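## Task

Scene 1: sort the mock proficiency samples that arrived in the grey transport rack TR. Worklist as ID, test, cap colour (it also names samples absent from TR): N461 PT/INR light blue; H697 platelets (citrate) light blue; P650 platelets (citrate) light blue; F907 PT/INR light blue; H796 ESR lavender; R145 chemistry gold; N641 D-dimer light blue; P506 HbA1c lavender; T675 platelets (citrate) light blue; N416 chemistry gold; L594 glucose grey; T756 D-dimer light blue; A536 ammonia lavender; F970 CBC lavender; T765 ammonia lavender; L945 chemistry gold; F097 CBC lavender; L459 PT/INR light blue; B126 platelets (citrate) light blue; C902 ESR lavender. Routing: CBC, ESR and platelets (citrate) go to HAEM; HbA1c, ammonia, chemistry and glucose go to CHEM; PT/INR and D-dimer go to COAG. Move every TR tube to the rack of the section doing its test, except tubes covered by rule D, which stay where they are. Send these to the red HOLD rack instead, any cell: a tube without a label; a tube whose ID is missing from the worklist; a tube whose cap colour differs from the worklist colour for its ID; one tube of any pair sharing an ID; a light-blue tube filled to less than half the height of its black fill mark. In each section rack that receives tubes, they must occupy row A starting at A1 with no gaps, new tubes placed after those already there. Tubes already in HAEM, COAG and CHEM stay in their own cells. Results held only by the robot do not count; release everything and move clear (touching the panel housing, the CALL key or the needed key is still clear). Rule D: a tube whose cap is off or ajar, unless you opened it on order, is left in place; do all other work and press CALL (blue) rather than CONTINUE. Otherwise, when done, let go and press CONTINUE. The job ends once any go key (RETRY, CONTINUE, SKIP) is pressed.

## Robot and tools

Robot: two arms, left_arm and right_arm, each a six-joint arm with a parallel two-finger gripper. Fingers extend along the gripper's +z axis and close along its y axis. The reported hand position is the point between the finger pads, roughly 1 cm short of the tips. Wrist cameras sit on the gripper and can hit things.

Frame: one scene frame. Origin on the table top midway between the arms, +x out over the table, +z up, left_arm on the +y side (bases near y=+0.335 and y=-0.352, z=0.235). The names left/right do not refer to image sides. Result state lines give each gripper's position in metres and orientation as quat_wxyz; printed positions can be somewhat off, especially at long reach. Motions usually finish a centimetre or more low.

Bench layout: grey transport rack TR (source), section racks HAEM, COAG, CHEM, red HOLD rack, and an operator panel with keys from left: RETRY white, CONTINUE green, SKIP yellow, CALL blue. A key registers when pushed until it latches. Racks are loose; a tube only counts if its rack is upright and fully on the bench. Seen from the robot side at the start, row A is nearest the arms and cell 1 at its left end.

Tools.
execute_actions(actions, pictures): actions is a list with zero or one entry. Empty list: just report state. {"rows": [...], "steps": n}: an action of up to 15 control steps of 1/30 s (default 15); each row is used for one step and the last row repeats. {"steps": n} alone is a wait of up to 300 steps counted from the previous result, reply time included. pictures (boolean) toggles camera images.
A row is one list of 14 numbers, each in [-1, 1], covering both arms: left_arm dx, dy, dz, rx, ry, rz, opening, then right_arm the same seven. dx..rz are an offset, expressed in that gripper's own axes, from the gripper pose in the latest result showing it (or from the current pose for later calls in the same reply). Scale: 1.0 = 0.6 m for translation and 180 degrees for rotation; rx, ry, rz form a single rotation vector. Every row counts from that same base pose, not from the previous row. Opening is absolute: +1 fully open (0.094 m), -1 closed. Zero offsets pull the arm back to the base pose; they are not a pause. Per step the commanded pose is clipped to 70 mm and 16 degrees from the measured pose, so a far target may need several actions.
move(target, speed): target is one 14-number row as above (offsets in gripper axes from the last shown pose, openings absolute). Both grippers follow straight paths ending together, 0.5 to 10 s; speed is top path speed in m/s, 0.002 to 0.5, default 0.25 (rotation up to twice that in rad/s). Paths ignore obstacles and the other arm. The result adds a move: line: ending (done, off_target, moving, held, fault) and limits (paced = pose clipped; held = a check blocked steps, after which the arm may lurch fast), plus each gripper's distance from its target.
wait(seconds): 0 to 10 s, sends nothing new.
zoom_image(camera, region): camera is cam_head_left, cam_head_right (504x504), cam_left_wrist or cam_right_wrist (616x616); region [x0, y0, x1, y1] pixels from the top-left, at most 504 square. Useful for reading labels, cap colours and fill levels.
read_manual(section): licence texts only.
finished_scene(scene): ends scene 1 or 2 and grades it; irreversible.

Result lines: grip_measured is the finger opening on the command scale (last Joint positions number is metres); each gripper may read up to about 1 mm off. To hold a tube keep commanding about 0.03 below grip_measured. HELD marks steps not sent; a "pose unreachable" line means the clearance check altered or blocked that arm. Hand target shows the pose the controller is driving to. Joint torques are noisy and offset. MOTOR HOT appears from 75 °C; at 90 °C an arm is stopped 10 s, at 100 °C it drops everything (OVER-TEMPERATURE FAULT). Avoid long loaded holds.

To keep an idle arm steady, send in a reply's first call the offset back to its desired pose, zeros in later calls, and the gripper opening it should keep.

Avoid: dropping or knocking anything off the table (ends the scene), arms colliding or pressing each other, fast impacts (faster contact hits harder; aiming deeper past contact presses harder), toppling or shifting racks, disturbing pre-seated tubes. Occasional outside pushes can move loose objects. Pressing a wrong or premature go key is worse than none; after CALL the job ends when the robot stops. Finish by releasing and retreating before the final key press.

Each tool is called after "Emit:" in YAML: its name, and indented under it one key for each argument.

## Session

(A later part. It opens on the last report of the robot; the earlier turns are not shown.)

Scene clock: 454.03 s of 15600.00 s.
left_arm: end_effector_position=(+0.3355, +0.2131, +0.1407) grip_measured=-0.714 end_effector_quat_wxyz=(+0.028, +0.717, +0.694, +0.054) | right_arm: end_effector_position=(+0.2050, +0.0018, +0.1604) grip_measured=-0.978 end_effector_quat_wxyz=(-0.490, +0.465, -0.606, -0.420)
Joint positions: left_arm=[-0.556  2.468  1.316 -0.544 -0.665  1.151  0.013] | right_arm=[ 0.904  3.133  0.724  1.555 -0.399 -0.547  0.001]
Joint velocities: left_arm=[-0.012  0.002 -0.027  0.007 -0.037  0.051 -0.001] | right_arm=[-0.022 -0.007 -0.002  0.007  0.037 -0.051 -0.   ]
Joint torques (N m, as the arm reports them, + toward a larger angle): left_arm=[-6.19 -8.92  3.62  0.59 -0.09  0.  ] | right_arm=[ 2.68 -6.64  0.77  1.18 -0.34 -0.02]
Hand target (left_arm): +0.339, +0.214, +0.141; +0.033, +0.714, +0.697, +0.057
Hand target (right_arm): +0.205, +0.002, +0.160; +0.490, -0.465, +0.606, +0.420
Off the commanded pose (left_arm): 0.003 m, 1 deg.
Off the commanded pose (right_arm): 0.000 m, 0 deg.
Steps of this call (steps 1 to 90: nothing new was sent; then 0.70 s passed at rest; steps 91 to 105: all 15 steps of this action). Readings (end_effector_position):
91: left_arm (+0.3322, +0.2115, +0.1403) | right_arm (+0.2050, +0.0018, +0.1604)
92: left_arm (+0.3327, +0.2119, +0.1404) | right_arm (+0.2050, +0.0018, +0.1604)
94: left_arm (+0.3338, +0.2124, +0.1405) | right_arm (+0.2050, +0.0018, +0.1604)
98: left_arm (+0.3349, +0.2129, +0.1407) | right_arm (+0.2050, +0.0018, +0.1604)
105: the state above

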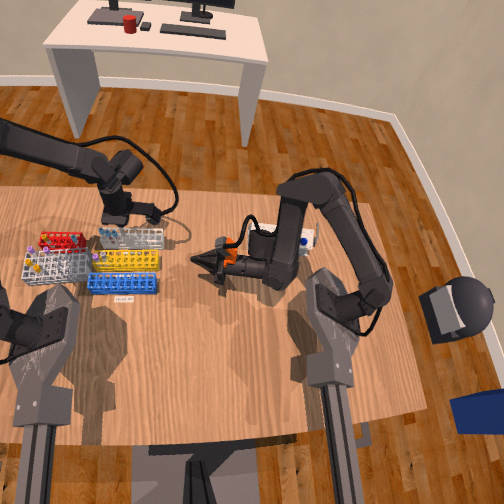

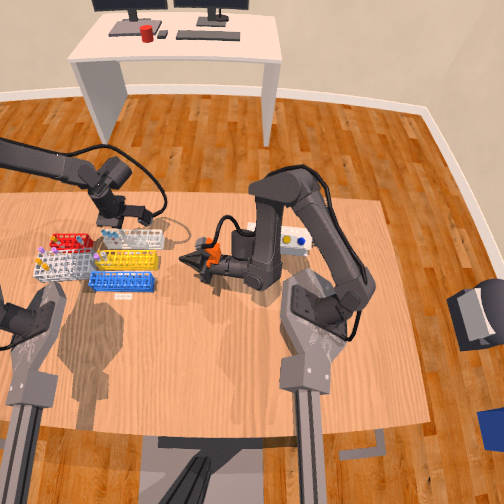

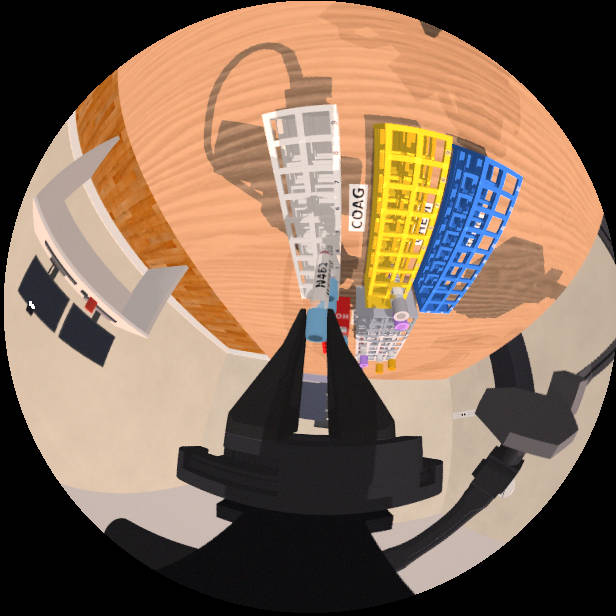

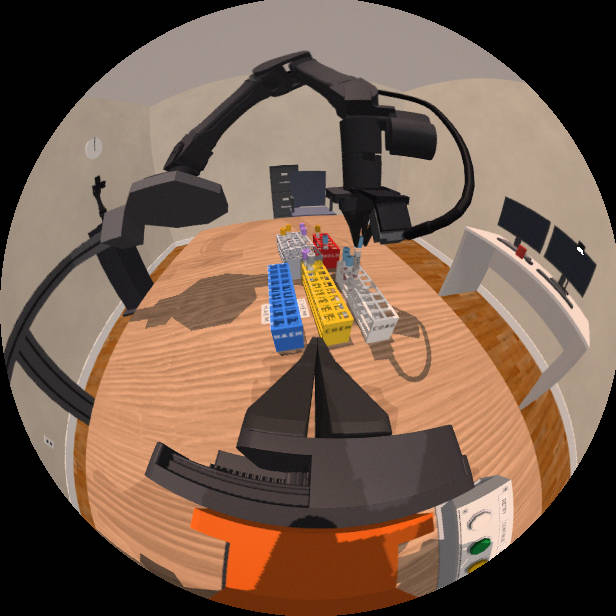

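Emit:
execute_actions:
  actions:
    - {"rows":[[-0.005,-0.011,0.038,0.001,0,0.004,-0.73,0,0,0,0,0,0,-1]]}
  pictures: false

Emit:
execute_actions:
  actions:
    - {"rows":[[-0.005,-0.012,0.038,0.001,0,0.004,-0.73,0,0,0,0,0,0,-1]]}

Scene clock: 457.57 s of 15600.00 s.
left_arm: end_effector_position=(+0.3364, +0.2136, +0.1237) grip_measured=-0.714 end_effector_quat_wxyz=(+0.031, +0.717, +0.695, +0.054) | right_arm: end_effector_position=(+0.2050, +0.0018, +0.1604) grip_measured=-0.978 end_effector_quat_wxyz=(-0.490, +0.465, -0.606, -0.420)
Joint positions: left_arm=[-0.527  2.497  1.297 -0.47  -0.665  1.188  0.013] | right_arm=[ 0.904  3.133  0.724  1.555 -0.399 -0.547  0.001]
Joint velocities: left_arm=[ 0.012 -0.012 -0.007 -0.066  0.022  0.007  0.001] | right_arm=[ 0.022 -0.012  0.012  0.007 -0.051  0.022 -0.   ]
Joint torques (N m, as the arm reports them, + toward a larger angle): left_arm=[-6.58 -7.47  2.38  0.6  -0.12  0.04] | right_arm=[ 2.83 -6.64  0.67  1.2  -0.32 -0.03]
Hand target (left_arm): +0.331, +0.211, +0.117; +0.027, +0.721, +0.690, +0.053
Hand target (right_arm): +0.205, +0.002, +0.160; +0.490, -0.465, +0.606, +0.420
Off the commanded pose (left_arm): 0.008 m, 1 deg.
Off the commanded pose (right_arm): 0.000 m, 0 deg.
Steps of this call (steps 1 to 90: nothing new was sent; then 0.03 s passed at rest; steps 91 to 105: all 15 steps of this action). Readings (end_effector_position):
91: left_arm (+0.3361, +0.2130, +0.1396) | right_arm (+0.2050, +0.0018, +0.1604)
92: left_arm (+0.3371, +0.2126, +0.1378) | right_arm (+0.2050, +0.0018, +0.1604)
94: left_arm (+0.3370, +0.2132, +0.1322) | right_arm (+0.2050, +0.0018, +0.1604)
98: left_arm (+0.3345, +0.2147, +0.1241) | right_arm (+0.2050, +0.0018, +0.1604)
105: the state above

Scene clock: 458.07 s of 15600.00 s.
left_arm: end_effector_position=(+0.3376, +0.2141, +0.1067) grip_measured=-0.714 end_effector_quat_wxyz=(+0.033, +0.716, +0.695, +0.054) | right_arm: end_effector_position=(+0.2050, +0.0018, +0.1604) grip_measured=-0.978 end_effector_quat_wxyz=(-0.490, +0.465, -0.606, -0.420)
Joint positions: left_arm=[-0.499  2.527  1.282 -0.396 -0.666  1.226  0.013] | right_arm=[ 0.904  3.133  0.724  1.555 -0.399 -0.547  0.001]
Joint velocities: left_arm=[ 0.012  0.002 -0.002 -0.007 -0.051  0.022  0.   ] | right_arm=[-0.017 -0.007  0.012 -0.022  0.007  0.022 -0.001]
Joint torques (N m, as the arm reports them, + toward a larger angle): left_arm=[-6.68 -7.76  2.48  0.64 -0.11  0.07] | right_arm=[ 2.81 -6.68  0.72  1.21 -0.31 -0.01]
Hand target (left_arm): +0.332, +0.212, +0.100; +0.029, +0.721, +0.690, +0.053
Hand target (right_arm): +0.205, +0.002, +0.160; +0.490, -0.465, +0.606, +0.420
Off the commanded pose (left_arm): 0.009 m, 1 deg.
Off the commanded pose (right_arm): 0.000 m, 0 deg.
Steps of this call (steps 1 to 15: all 15 steps of this action). Readings (end_effector_position):
1: left_arm (+0.3372, +0.2134, +0.1227) | right_arm (+0.2050, +0.0018, +0.1604)
2: left_arm (+0.3380, +0.2132, +0.1207) | right_arm (+0.2050, +0.0018, +0.1604)
4: left_arm (+0.3379, +0.2135, +0.1150) | right_arm (+0.2050, +0.0018, +0.1604)
8: left_arm (+0.3352, +0.2151, +0.1068) | right_arm (+0.2050, +0.0018, +0.1604)
15: the state above

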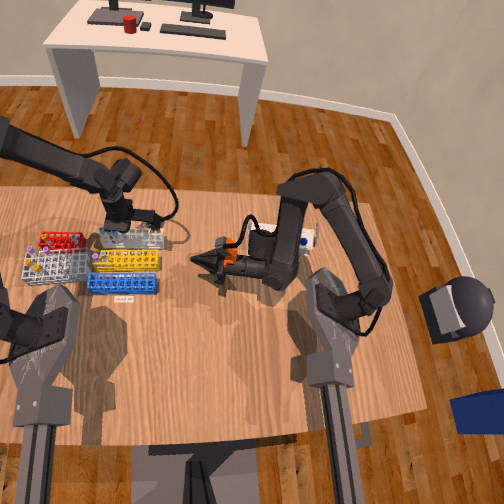

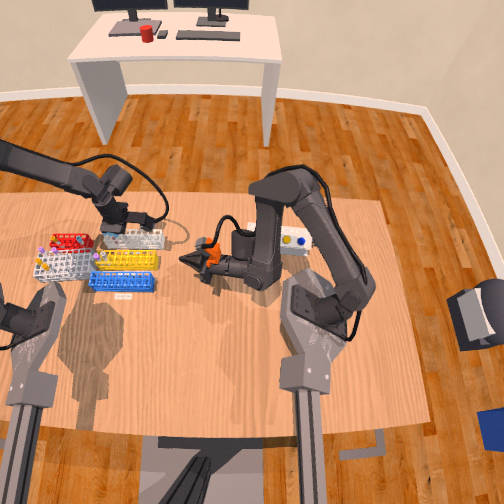

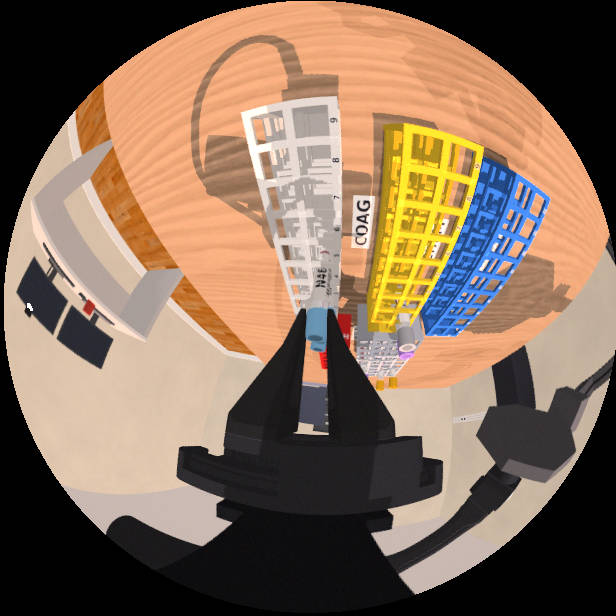

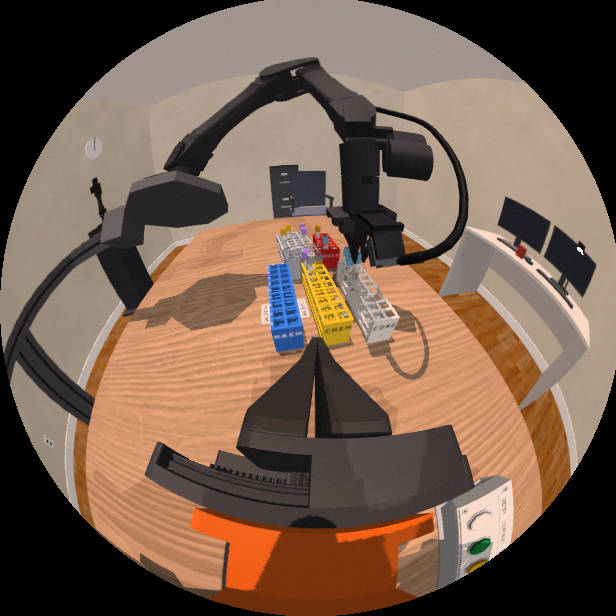

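Next: D4.

Emit:
execute_actions:
  actions:
    - {"rows":[[-0.006,-0.014,0.038,0.001,0,0.004,-0.73,0,0,0,0,0,0,-1]]}
  pictures: false

Emit:
execute_actions:
  actions:
    - {"rows":[[0,0,0,0,0,0,-0.46,0,0,0,0,0,0,-1]],"steps":8}
  pictures: false

Emit:
execute_actions:
  actions:
    - {"rows":[[0,0.012,-0.09,0,0,0,-0.46,0,0,0,0,0,0,-1]]}
  pictures: false

Emit:
move:
  target: [0.375,-0.14,-0.01,0.04,-0.014,-0.009,-0.4,0,0,0,0,0,0,-1]

Emit:
zoom_image:
  camera: "cam_left_wrist"
  region: [240,200,400,360]

Scene clock: 466.70 s of 15600.00 s.
left_arm: end_effector_position=(+0.3384, +0.2137, +0.0898) grip_measured=-0.714 end_effector_quat_wxyz=(+0.037, +0.715, +0.696, +0.054) | right_arm: end_effector_position=(+0.2050, +0.0018, +0.1604) grip_measured=-0.978 end_effector_quat_wxyz=(-0.490, +0.465, -0.606, -0.420)
Joint positions: left_arm=[-0.472  2.562  1.271 -0.32  -0.666  1.262  0.013] | right_arm=[ 0.904  3.133  0.724  1.555 -0.399 -0.547  0.001]
Joint velocities: left_arm=[-0.007 -0.007 -0.012  0.007  0.007  0.051 -0.001] | right_arm=[ 0.007 -0.002 -0.002 -0.007 -0.051 -0.007  0.001]
Joint torques (N m, as the arm reports them, + toward a larger angle): left_arm=[-6.61 -7.56  2.29  0.62 -0.12  0.06] | right_arm=[ 2.81 -6.7   0.71  1.21 -0.31  0.  ]
Hand target (left_arm): +0.331, +0.212, +0.083; +0.031, +0.720, +0.691, +0.053
Hand target (right_arm): +0.205, +0.002, +0.160; +0.490, -0.465, +0.606, +0.420
Off the commanded pose (left_arm): 0.010 m, 1 deg.
Off the commanded pose (right_arm): 0.000 m, 0 deg.
Steps of this call (steps 1 to 90: nothing new was sent; then 5.13 s passed at rest; steps 91 to 105: all 15 steps of this action). Readings (end_effector_position):
91: left_arm (+0.3387, +0.2135, +0.1057) | right_arm (+0.2050, +0.0018, +0.1604)
92: left_arm (+0.3395, +0.2131, +0.1037) | right_arm (+0.2050, +0.0018, +0.1604)
94: left_arm (+0.3391, +0.2132, +0.0979) | right_arm (+0.2050, +0.0018, +0.1604)
98: left_arm (+0.3363, +0.2145, +0.0899) | right_arm (+0.2050, +0.0018, +0.1604)
105: the state above

Scene clock: 466.97 s of 15600.00 s.
left_arm: end_effector_position=(+0.3384, +0.2137, +0.0898) grip_measured=-0.462 end_effector_quat_wxyz=(+0.037, +0.715, +0.696, +0.055) | right_arm: end_effector_position=(+0.2050, +0.0018, +0.1604) grip_measured=-0.978 end_effector_quat_wxyz=(-0.490, +0.465, -0.606, -0.420)
Joint positions: left_arm=[-0.472  2.562  1.271 -0.32  -0.666  1.262  0.025] | right_arm=[ 0.904  3.133  0.724  1.555 -0.399 -0.547  0.001]
Joint velocities: left_arm=[-0.002 -0.007 -0.007  0.022 -0.11  -0.051 -0.   ] | right_arm=[-0.012  0.007 -0.002 -0.066 -0.051 -0.022 -0.001]
Joint torques (N m, as the arm reports them, + toward a larger angle): left_arm=[-6.45 -8.94  3.07  0.5  -0.08  0.02] | right_arm=[ 2.73 -6.66  0.52  1.22 -0.32 -0.03]
Hand target (left_arm): +0.338, +0.214, +0.090; +0.037, +0.715, +0.696, +0.054
Hand target (right_arm): +0.205, +0.002, +0.160; +0.490, -0.465, +0.606, +0.420
Off the commanded pose (left_arm): 0.000 m, 0 deg.
Off the commanded pose (right_arm): 0.000 m, 0 deg.
Steps of this call (steps 1 to 8: all 8 steps of this action). Readings (end_effector_position):
1: left_arm (+0.3384, +0.2137, +0.0898) | right_arm (+0.2050, +0.0018, +0.1604)
2: left_arm (+0.3384, +0.2137, +0.0898) | right_arm (+0.2050, +0.0018, +0.1604)
4: left_arm (+0.3384, +0.2137, +0.0898) | right_arm (+0.2050, +0.0018, +0.1604)
8: the state above

Scene clock: 467.47 s of 15600.00 s.
left_arm: end_effector_position=(+0.3399, +0.2123, +0.1399) grip_measured=-0.462 end_effector_quat_wxyz=(+0.040, +0.715, +0.696, +0.059) | right_arm: end_effector_position=(+0.2050, +0.0018, +0.1604) grip_measured=-0.978 end_effector_quat_wxyz=(-0.490, +0.465, -0.606, -0.420)
Joint positions: left_arm=[-0.551  2.463  1.302 -0.501 -0.666  1.169  0.025] | right_arm=[ 0.904  3.133  0.724  1.555 -0.399 -0.547  0.001]
Joint velocities: left_arm=[-0.002 -0.002 -0.012 -0.139 -0.037 -0.066 -0.   ] | right_arm=[ 0.002 -0.007  0.002  0.007  0.007  0.022 -0.   ]
Joint torques (N m, as the arm reports them, + toward a larger angle): left_arm=[-6.81 -8.91  4.52  0.35 -0.02 -0.08] | right_arm=[ 2.85 -6.72  0.62  1.2  -0.31 -0.04]
Hand target (left_arm): +0.339, +0.212, +0.144; +0.038, +0.715, +0.696, +0.054
Hand target (right_arm): +0.205, +0.002, +0.160; +0.490, -0.465, +0.606, +0.420
Off the commanded pose (left_arm): 0.005 m, 1 deg.
Off the commanded pose (right_arm): 0.000 m, 0 deg.
Steps of this call (steps 1 to 15: all 15 steps of this action). Readings (end_effector_position):
1: left_arm (+0.3376, +0.2141, +0.0931) | right_arm (+0.2050, +0.0018, +0.1604)
2: left_arm (+0.3349, +0.2155, +0.0988) | right_arm (+0.2050, +0.0018, +0.1604)
4: left_arm (+0.3358, +0.2149, +0.1155) | right_arm (+0.2050, +0.0018, +0.1604)
8: left_arm (+0.3449, +0.2099, +0.1391) | right_arm (+0.2050, +0.0018, +0.1604)
15: the state above

Scene clock: 469.33 s of 15600.00 s.
left_arm: end_effector_position=(+0.2739, +0.4514, +0.1414) grip_measured=-0.402 end_effector_quat_wxyz=(-0.002, +0.698, +0.716, +0.014) | right_arm: end_effector_position=(+0.2050, +0.0018, +0.1604) grip_measured=-0.978 end_effector_quat_wxyz=(-0.490, +0.465, -0.606, -0.420)
Joint positions: left_arm=[ 0.013  1.792  0.889 -0.481 -0.62   1.733  0.028] | right_arm=[ 0.904  3.133  0.724  1.555 -0.399 -0.547  0.001]
Joint velocities: left_arm=[ 0.002 -0.007  0.002 -0.037  0.022 -0.037  0.   ] | right_arm=[-0.002 -0.002 -0.012  0.037  0.007  0.007  0.   ]
Joint torques (N m, as the arm reports them, + toward a larger angle): left_arm=[-4.69 -7.39  1.74  0.05  0.19  0.06] | right_arm=[ 2.81 -6.78  0.62  1.19 -0.31  0.  ]
Hand target (left_arm): +0.265, +0.445, +0.143; +0.002, +0.708, +0.707, -0.001
Hand target (right_arm): +0.205, +0.002, +0.160; +0.490, -0.465, +0.606, +0.420
Off the commanded pose (left_arm): 0.018 m, 3 deg.
Off the commanded pose (right_arm): 0.000 m, 0 deg.
move: off_target (left_arm)

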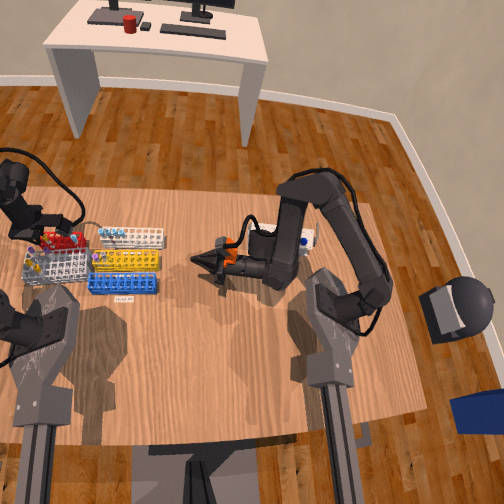

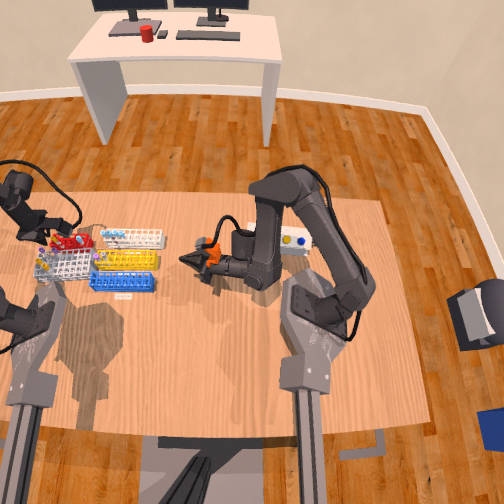

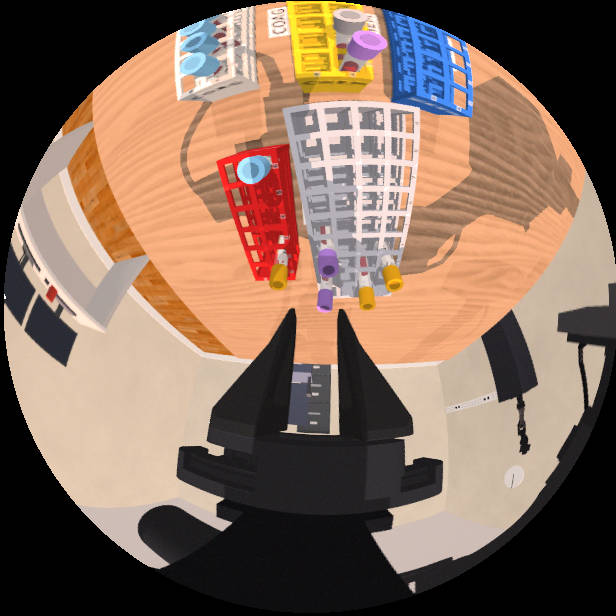

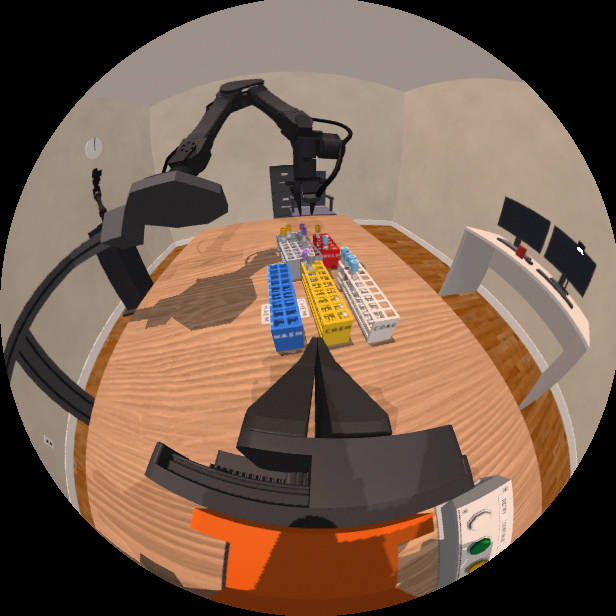

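Region (240, 200, 400, 360) of cam_left_wrist's 616x616 image, scaled by 3.150, with more detail than that image has.

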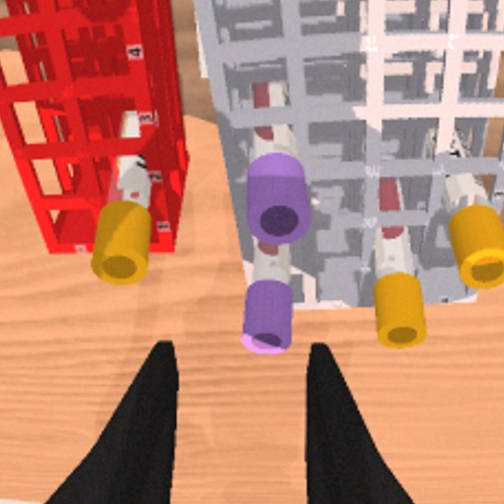

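Target ≈(.264,.443).

Emit:
execute_actions:
  actions:
    - {"rows":[[-0.027,-0.026,0.055,0.008,-0.006,0.01,-0.4,0,0,0,0,0,0,-1]]}
  pictures: false

Scene clock: 472.17 s of 15600.00 s.
left_arm: end_effector_position=(+0.2600, +0.4411, +0.1123) grip_measured=-0.402 end_effector_quat_wxyz=(-0.010, +0.706, +0.708, +0.006) | right_arm: end_effector_position=(+0.2050, +0.0018, +0.1604) grip_measured=-0.978 end_effector_quat_wxyz=(-0.490, +0.465, -0.606, -0.420)
Joint positions: left_arm=[ 0.046  1.86   0.819 -0.349 -0.619  1.78   0.028] | right_arm=[ 0.904  3.133  0.724  1.555 -0.399 -0.547  0.001]
Joint velocities: left_arm=[-0.007 -0.022 -0.007  0.051 -0.051  0.037 -0.   ] | right_arm=[-0.012  0.012 -0.017  0.081  0.037  0.022  0.001]
Joint torques (N m, as the arm reports them, + toward a larger angle): left_arm=[-4.11 -5.33  2.21  0.35  0.11  0.05] | right_arm=[ 2.79 -6.73  0.68  1.18 -0.3  -0.02]
Hand target (left_arm): +0.259, +0.436, +0.108; -0.004, +0.709, +0.705, -0.001
Hand target (right_arm): +0.205, +0.002, +0.160; +0.490, -0.465, +0.606, +0.420
Off the commanded pose (left_arm): 0.007 m, 1 deg.
Off the commanded pose (right_arm): 0.000 m, 0 deg.
Steps of this call (steps 1 to 70: nothing new was sent; steps 71 to 85: all 15 steps of this action). Readings (end_effector_position):
71: left_arm (+0.2739, +0.4506, +0.1392) | right_arm (+0.2050, +0.0018, +0.1604)
72: left_arm (+0.2728, +0.4498, +0.1351) | right_arm (+0.2050, +0.0018, +0.1604)
74: left_arm (+0.2644, +0.4460, +0.1244) | right_arm (+0.2050, +0.0018, +0.1604)
78: left_arm (+0.2536, +0.4400, +0.1127) | right_arm (+0.2050, +0.0018, +0.1604)
85: the state above

Emit:
execute_actions:
  actions:
    - {"rows":[[-0.011,-0.005,0.055,0.003,-0.004,0.004,-0.4,0,0,0,0,0,0,-1]]}

Scene clock: 474.90 s of 15600.00 s.
left_arm: end_effector_position=(+0.2614, +0.4434, +0.0845) grip_measured=-0.402 end_effector_quat_wxyz=(-0.014, +0.704, +0.710, +0.009) | right_arm: end_effector_position=(+0.2050, +0.0018, +0.1604) grip_measured=-0.978 end_effector_quat_wxyz=(-0.490, +0.465, -0.606, -0.420)
Joint positions: left_arm=[ 0.101  1.944  0.81  -0.215 -0.619  1.841  0.028] | right_arm=[ 0.904  3.133  0.724  1.555 -0.399 -0.547  0.001]
Joint velocities: left_arm=[-0.012  0.002  0.007  0.051  0.022  0.095  0.   ] | right_arm=[-0.002 -0.012  0.022 -0.022 -0.007  0.007  0.   ]
Joint torques (N m, as the arm reports them, + toward a larger angle): left_arm=[-4.43 -5.37  1.08  0.32  0.11  0.07] | right_arm=[ 2.88 -6.69  0.62  1.22 -0.3  -0.02]
Hand target (left_arm): +0.256, +0.435, +0.079; -0.010, +0.710, +0.704, -0.002
Hand target (right_arm): +0.205, +0.002, +0.160; +0.490, -0.465, +0.606, +0.420
Off the commanded pose (left_arm): 0.011 m, 2 deg.
Off the commanded pose (right_arm): 0.000 m, 0 deg.
Steps of this call (steps 1 to 67: nothing new was sent; steps 68 to 82: all 15 steps of this action). Readings (end_effector_position):
68: left_arm (+0.2622, +0.4416, +0.1100) | right_arm (+0.2050, +0.0018, +0.1604)
69: left_arm (+0.2631, +0.4424, +0.1052) | right_arm (+0.2050, +0.0018, +0.1604)
71: left_arm (+0.2605, +0.4432, +0.0940) | right_arm (+0.2050, +0.0018, +0.1604)
75: left_arm (+0.2571, +0.4423, +0.0847) | right_arm (+0.2050, +0.0018, +0.1604)
82: the state above

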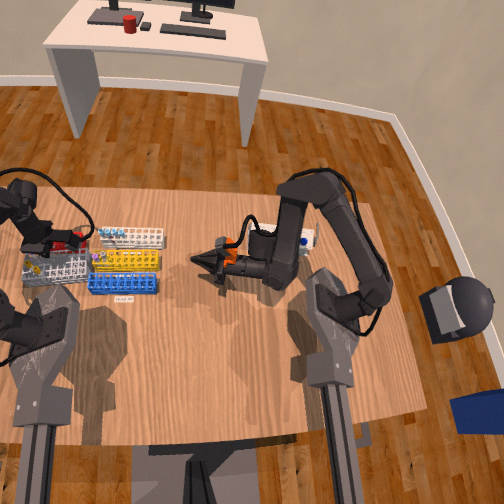

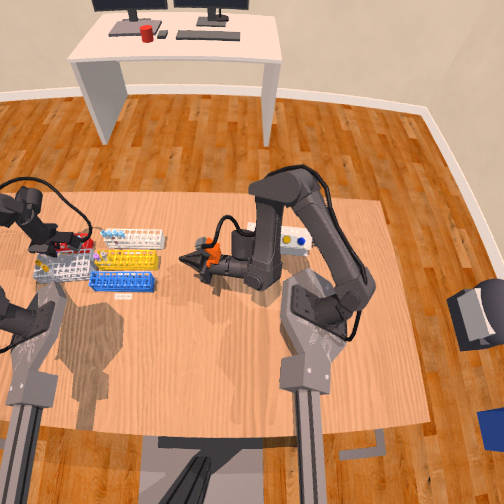

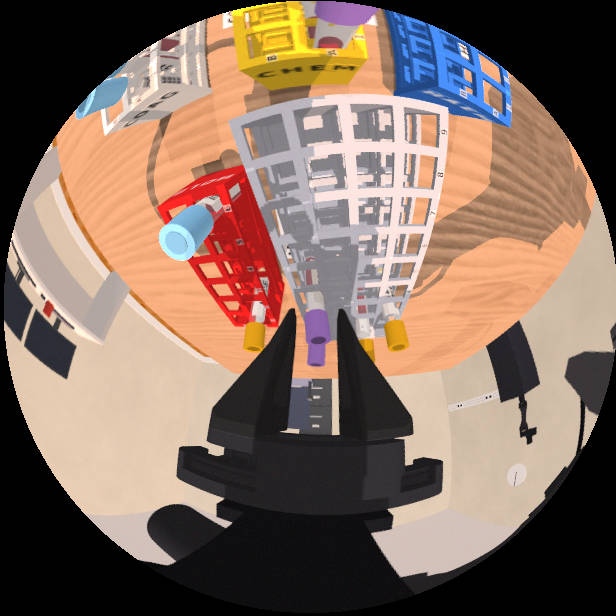

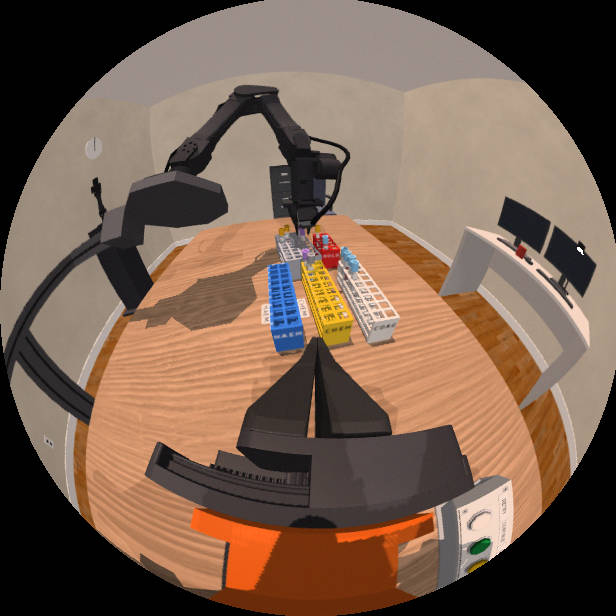

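Emit:
execute_actions:
  actions:
    - {"rows":[[0,0.008,0,-0.005,0,0,-0.73,0,0,0,0,0,0,-1]],"steps":11}
  pictures: false

Emit:
move:
  target: [0,0.006,-0.175,0,-0.008,0,-0.73,0,0,0,0,0,0,-1]
  speed: 0.15

Emit:
move:
  target: [-0.38,-0.04,-0.06,0,0,-0.6,-0.73,0,0,0,0,0,0,-1]
  speed: 0.5

Emit:
zoom_image:
  camera: "cam_right_wrist"
  region: [255,170,355,270]

Scene clock: 480.73 s of 15600.00 s.
left_arm: end_effector_position=(+0.2630, +0.4438, +0.0845) grip_measured=-0.709 end_effector_quat_wxyz=(-0.013, +0.703, +0.711, +0.012) | right_arm: end_effector_position=(+0.2050, +0.0018, +0.1604) grip_measured=-0.978 end_effector_quat_wxyz=(-0.490, +0.465, -0.606, -0.420)
Joint positions: left_arm=[ 0.101  1.944  0.81  -0.207 -0.619  1.844  0.014] | right_arm=[ 0.904  3.133  0.724  1.555 -0.399 -0.547  0.001]
Joint velocities: left_arm=[-0.007 -0.002 -0.012 -0.022 -0.022  0.007 -0.001] | right_arm=[-0.012  0.002 -0.002 -0.066 -0.066 -0.066 -0.001]
Joint torques (N m, as the arm reports them, + toward a larger angle): left_arm=[-4.64 -6.4   2.35  0.36 -0.02  0.04] | right_arm=[ 2.72 -6.67  0.69  1.19 -0.33 -0.03]
Hand target (left_arm): +0.266, +0.443, +0.085; -0.009, +0.704, +0.710, +0.015
Hand target (right_arm): +0.205, +0.002, +0.160; +0.490, -0.465, +0.606, +0.420
Off the commanded pose (left_arm): 0.003 m, 1 deg.
Off the commanded pose (right_arm): 0.000 m, 0 deg.
Steps of this call (steps 1 to 90: nothing new was sent; then 2.47 s passed at rest; steps 91 to 101: all 11 steps of this action). Readings (end_effector_position):
91: left_arm (+0.2626, +0.4437, +0.0845) | right_arm (+0.2050, +0.0018, +0.1604)
92: left_arm (+0.2628, +0.4438, +0.0845) | right_arm (+0.2050, +0.0018, +0.1604)
94: left_arm (+0.2629, +0.4438, +0.0845) | right_arm (+0.2050, +0.0018, +0.1604)
98: left_arm (+0.2630, +0.4438, +0.0845) | right_arm (+0.2050, +0.0018, +0.1604)
101: the state above

Scene clock: 482.37 s of 15600.00 s.
left_arm: end_effector_position=(+0.2630, +0.4401, +0.1809) grip_measured=-0.709 end_effector_quat_wxyz=(-0.009, +0.703, +0.711, -0.002) | right_arm: end_effector_position=(+0.2050, +0.0018, +0.1604) grip_measured=-0.978 end_effector_quat_wxyz=(-0.490, +0.465, -0.606, -0.420)
Joint positions: left_arm=[-0.09   1.723  0.937 -0.714 -0.624  1.596  0.014] | right_arm=[ 0.904  3.133  0.724  1.555 -0.399 -0.547  0.001]
Joint velocities: left_arm=[ 0.017  0.012 -0.007  0.007 -0.051 -0.007  0.   ] | right_arm=[ 0.012 -0.012  0.002 -0.022 -0.095  0.022  0.001]
Joint torques (N m, as the arm reports them, + toward a larger angle): left_arm=[-5.45 -6.75  5.12 -0.05 -0.05  0.  ] | right_arm=[ 2.72 -6.72  0.67  1.2  -0.33  0.01]
Hand target (left_arm): +0.268, +0.440, +0.190; -0.002, +0.704, +0.711, +0.003
Hand target (right_arm): +0.205, +0.002, +0.160; +0.490, -0.465, +0.606, +0.420
Off the commanded pose (left_arm): 0.009 m, 1 deg.
Off the commanded pose (right_arm): 0.000 m, 0 deg.
move: done

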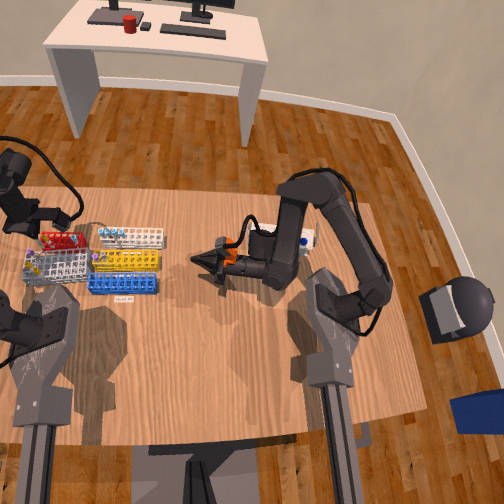

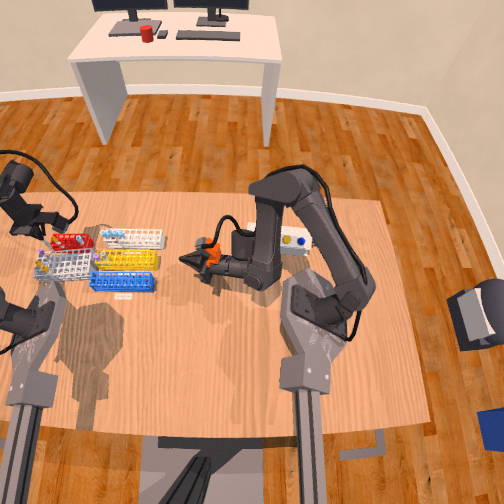

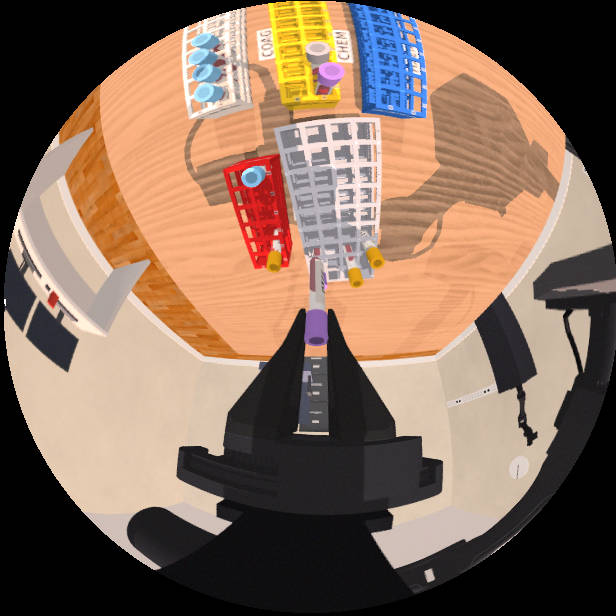

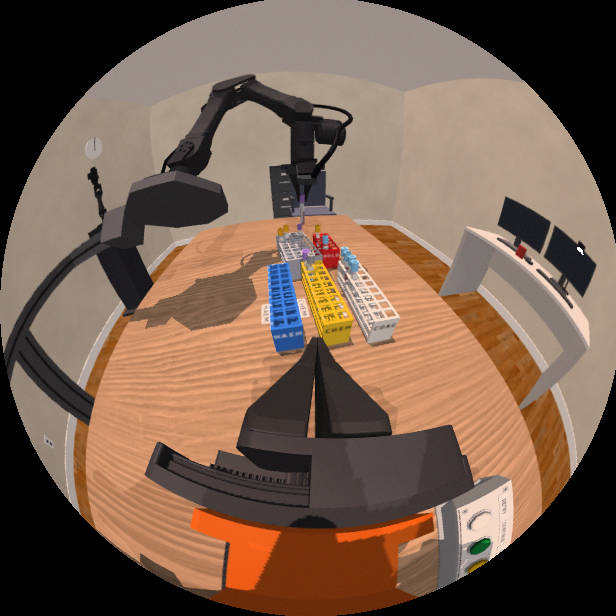

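Scene clock: 485.03 s of 15600.00 s.
left_arm: end_effector_position=(+0.2391, +0.2136, +0.2154) grip_measured=-0.709 end_effector_quat_wxyz=(-0.004, -0.168, +0.986, -0.003) | right_arm: end_effector_position=(+0.2050, +0.0018, +0.1604) grip_measured=-0.978 end_effector_quat_wxyz=(-0.490, +0.465, -0.606, -0.420)
Joint positions: left_arm=[-0.763  2.217  1.138 -0.848 -0.508 -1.085  0.014] | right_arm=[ 0.904  3.133  0.724  1.555 -0.399 -0.547  0.001]
Joint velocities: left_arm=[ 0.017  0.007  0.002 -0.051 -0.007  0.007  0.001] | right_arm=[-0.007  0.002 -0.012 -0.066 -0.066  0.007  0.   ]
Joint torques (N m, as the arm reports them, + toward a larger angle): left_arm=[-6.26 -5.4   5.69  0.1  -0.03 -0.05] | right_arm=[ 2.74 -6.71  0.69  1.19 -0.31 -0.01]
Hand target (left_arm): +0.238, +0.209, +0.217; -0.006, -0.162, +0.987, +0.001
Hand target (right_arm): +0.205, +0.002, +0.160; +0.490, -0.465, +0.606, +0.420
Off the commanded pose (left_arm): 0.004 m, 1 deg.
Off the commanded pose (right_arm): 0.000 m, 0 deg.
move: done

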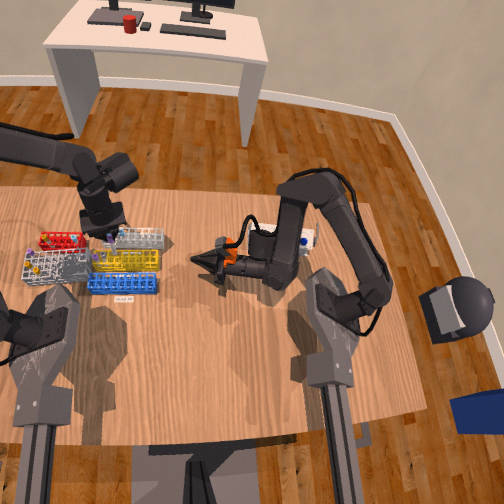

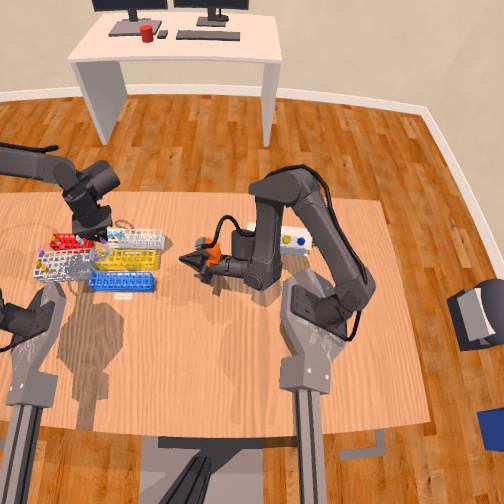

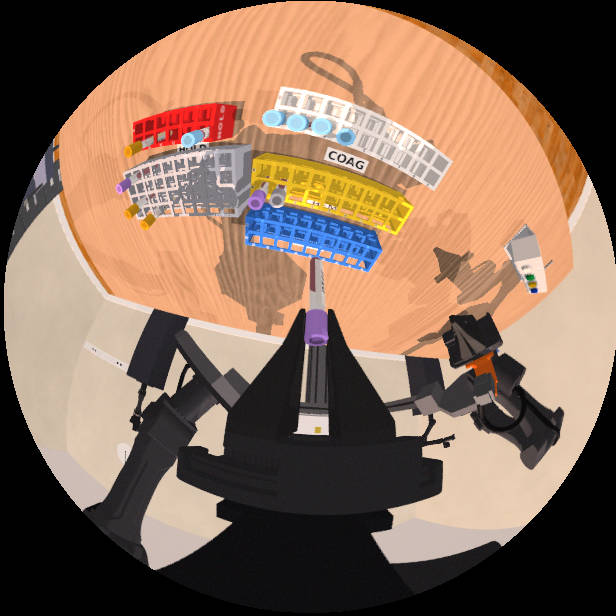

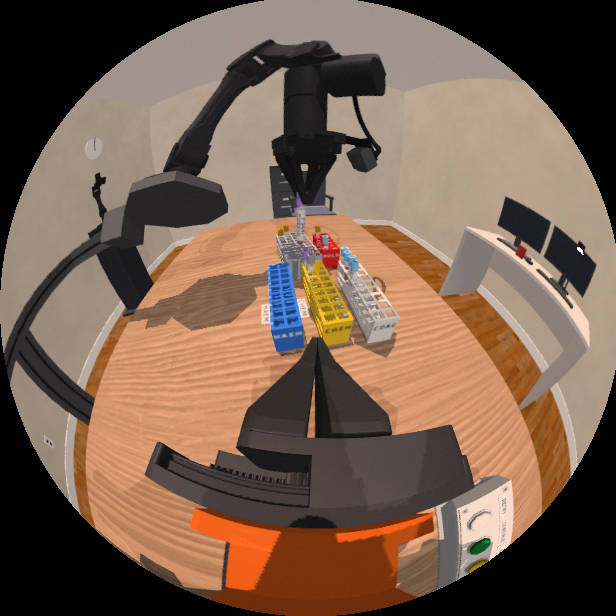

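Region (255, 170, 355, 270) of cam_right_wrist's 616x616 image, scaled by 5.040, with more detail than that image has.

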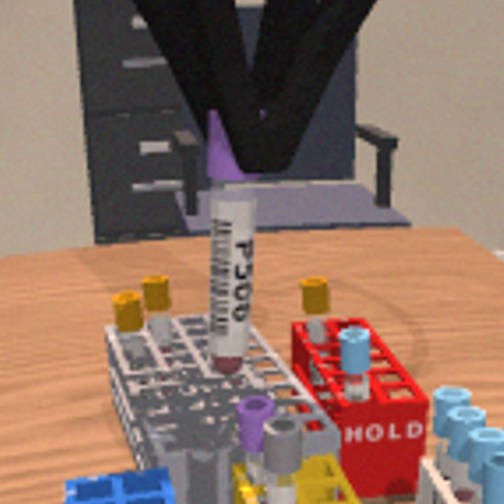

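Emit:
move:
  target: [-0.039,0.02,0.07,0,0,0.608,-0.73,0,0,0,0,0,0,-1]
  speed: 0.5

Emit:
execute_actions:
  actions:
    - {"rows":[[-0.004,-0.006,0.04,0.001,0,0.004,-0.73,0,0,0,0,0,0,-1]]}

Emit:
zoom_image:
  camera: "cam_left_wrist"
  region: [240,200,400,360]

Scene clock: 493.47 s of 15600.00 s.
left_arm: end_effector_position=(+0.2610, +0.2323, +0.1791) grip_measured=-0.709 end_effector_quat_wxyz=(+0.004, +0.704, +0.710, -0.004) | right_arm: end_effector_position=(+0.2050, +0.0018, +0.1604) grip_measured=-0.978 end_effector_quat_wxyz=(-0.490, +0.465, -0.606, -0.420)
Joint positions: left_arm=[-0.63   2.245  1.1   -0.698 -0.552  0.966  0.014] | right_arm=[ 0.904  3.133  0.724  1.555 -0.399 -0.547  0.001]
Joint velocities: left_arm=[ 0.002 -0.002 -0.002  0.081  0.037 -0.022  0.   ] | right_arm=[-0.012  0.007 -0.017  0.007  0.022 -0.066 -0.001]
Joint torques (N m, as the arm reports them, + toward a larger angle): left_arm=[-4.9  -6.3   2.72  0.52 -0.06  0.05] | right_arm=[ 2.78 -6.65  0.58  1.23 -0.31 -0.02]
Hand target (left_arm): +0.257, +0.233, +0.173; -0.001, +0.708, +0.706, -0.005
Hand target (right_arm): +0.205, +0.002, +0.160; +0.490, -0.465, +0.606, +0.420
Off the commanded pose (left_arm): 0.007 m, 1 deg.
Off the commanded pose (right_arm): 0.000 m, 0 deg.
After step 90, 2.77 s passed at rest.
move: done

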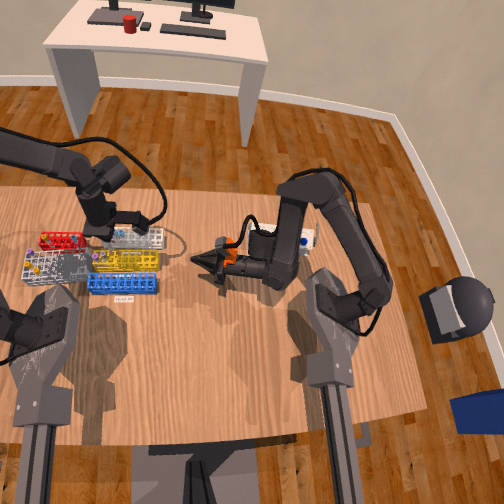

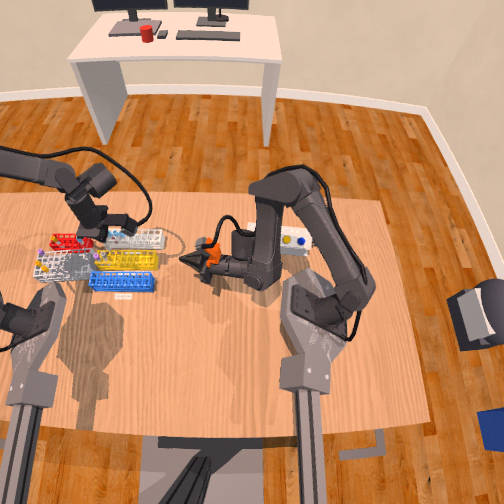

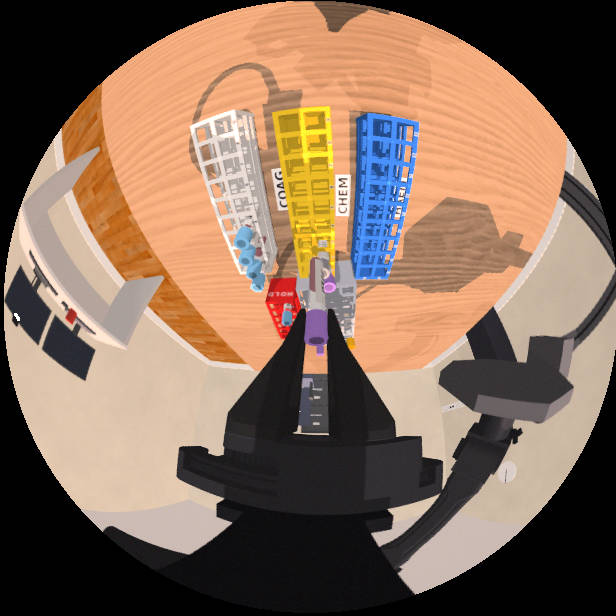

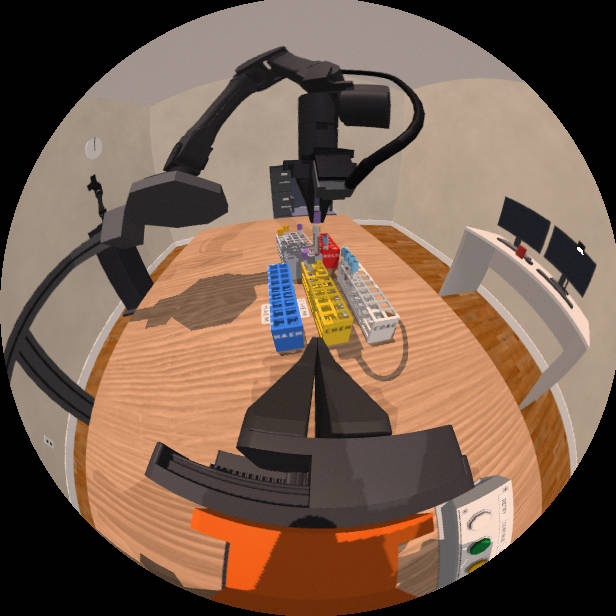

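Scene clock: 493.97 s of 15600.00 s.
left_arm: end_effector_position=(+0.2607, +0.2309, +0.1611) grip_measured=-0.709 end_effector_quat_wxyz=(+0.006, +0.705, +0.709, -0.005) | right_arm: end_effector_position=(+0.2050, +0.0018, +0.1604) grip_measured=-0.978 end_effector_quat_wxyz=(-0.490, +0.465, -0.606, -0.420)
Joint positions: left_arm=[-0.602  2.278  1.071 -0.615 -0.556  1.002  0.014] | right_arm=[ 0.904  3.133  0.724  1.555 -0.399 -0.547  0.001]
Joint velocities: left_arm=[-0.012 -0.007  0.002  0.066 -0.081 -0.022  0.   ] | right_arm=[-0.012  0.012  0.012  0.037  0.095  0.022  0.   ]
Joint torques (N m, as the arm reports them, + toward a larger angle): left_arm=[-5.34 -6.04  2.9   0.46 -0.02  0.03] | right_arm=[ 2.87 -6.65  0.69  1.19 -0.32 -0.03]
Hand target (left_arm): +0.257, +0.230, +0.155; +0.003, +0.709, +0.706, -0.005
Hand target (right_arm): +0.205, +0.002, +0.160; +0.490, -0.465, +0.606, +0.420
Off the commanded pose (left_arm): 0.007 m, 1 deg.
Off the commanded pose (right_arm): 0.000 m, 0 deg.
Steps of this call (steps 1 to 15: all 15 steps of this action). Readings (end_effector_position):
1: left_arm (+0.2614, +0.2318, +0.1778) | right_arm (+0.2050, +0.0018, +0.1604)
2: left_arm (+0.2620, +0.2312, +0.1754) | right_arm (+0.2050, +0.0018, +0.1604)
4: left_arm (+0.2606, +0.2318, +0.1688) | right_arm (+0.2050, +0.0018, +0.1604)
8: left_arm (+0.2577, +0.2327, +0.1612) | right_arm (+0.2050, +0.0018, +0.1604)
15: the state above

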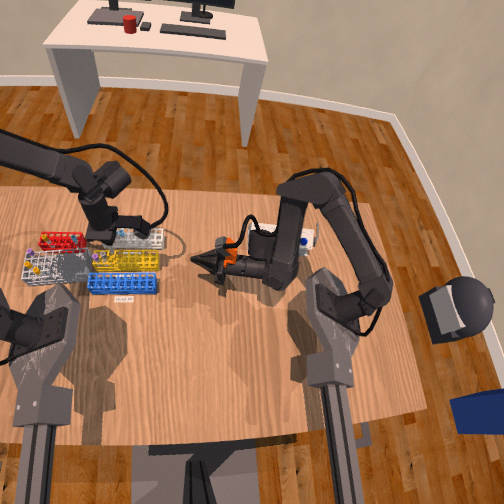

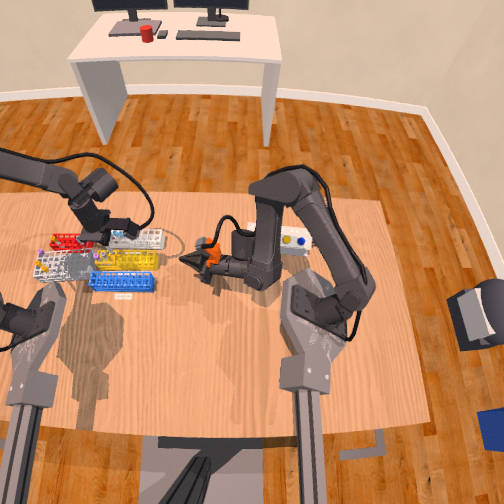

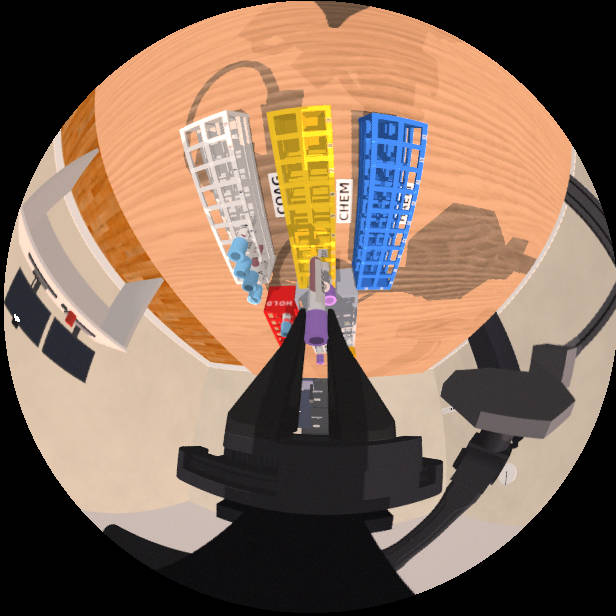

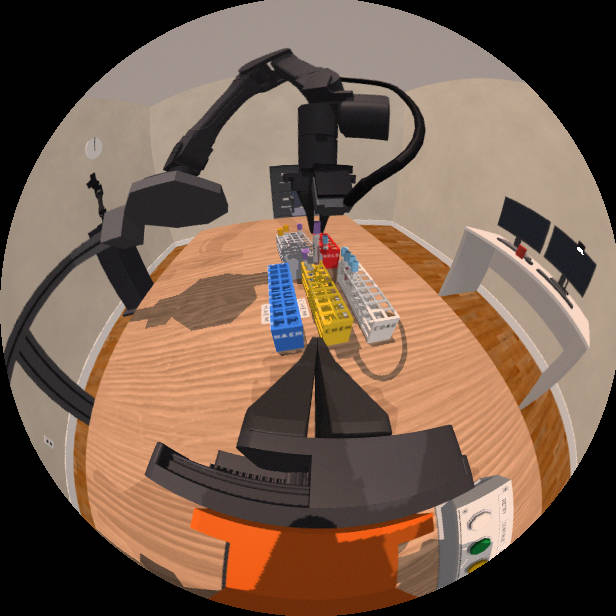

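Region (240, 200, 400, 360) of cam_left_wrist's 616x616 image, scaled by 3.150, with more detail than that image has.

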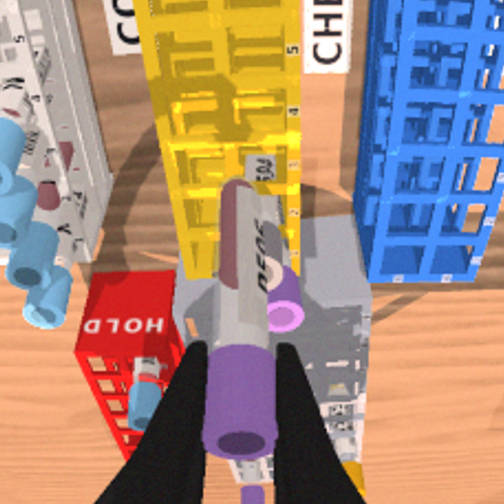

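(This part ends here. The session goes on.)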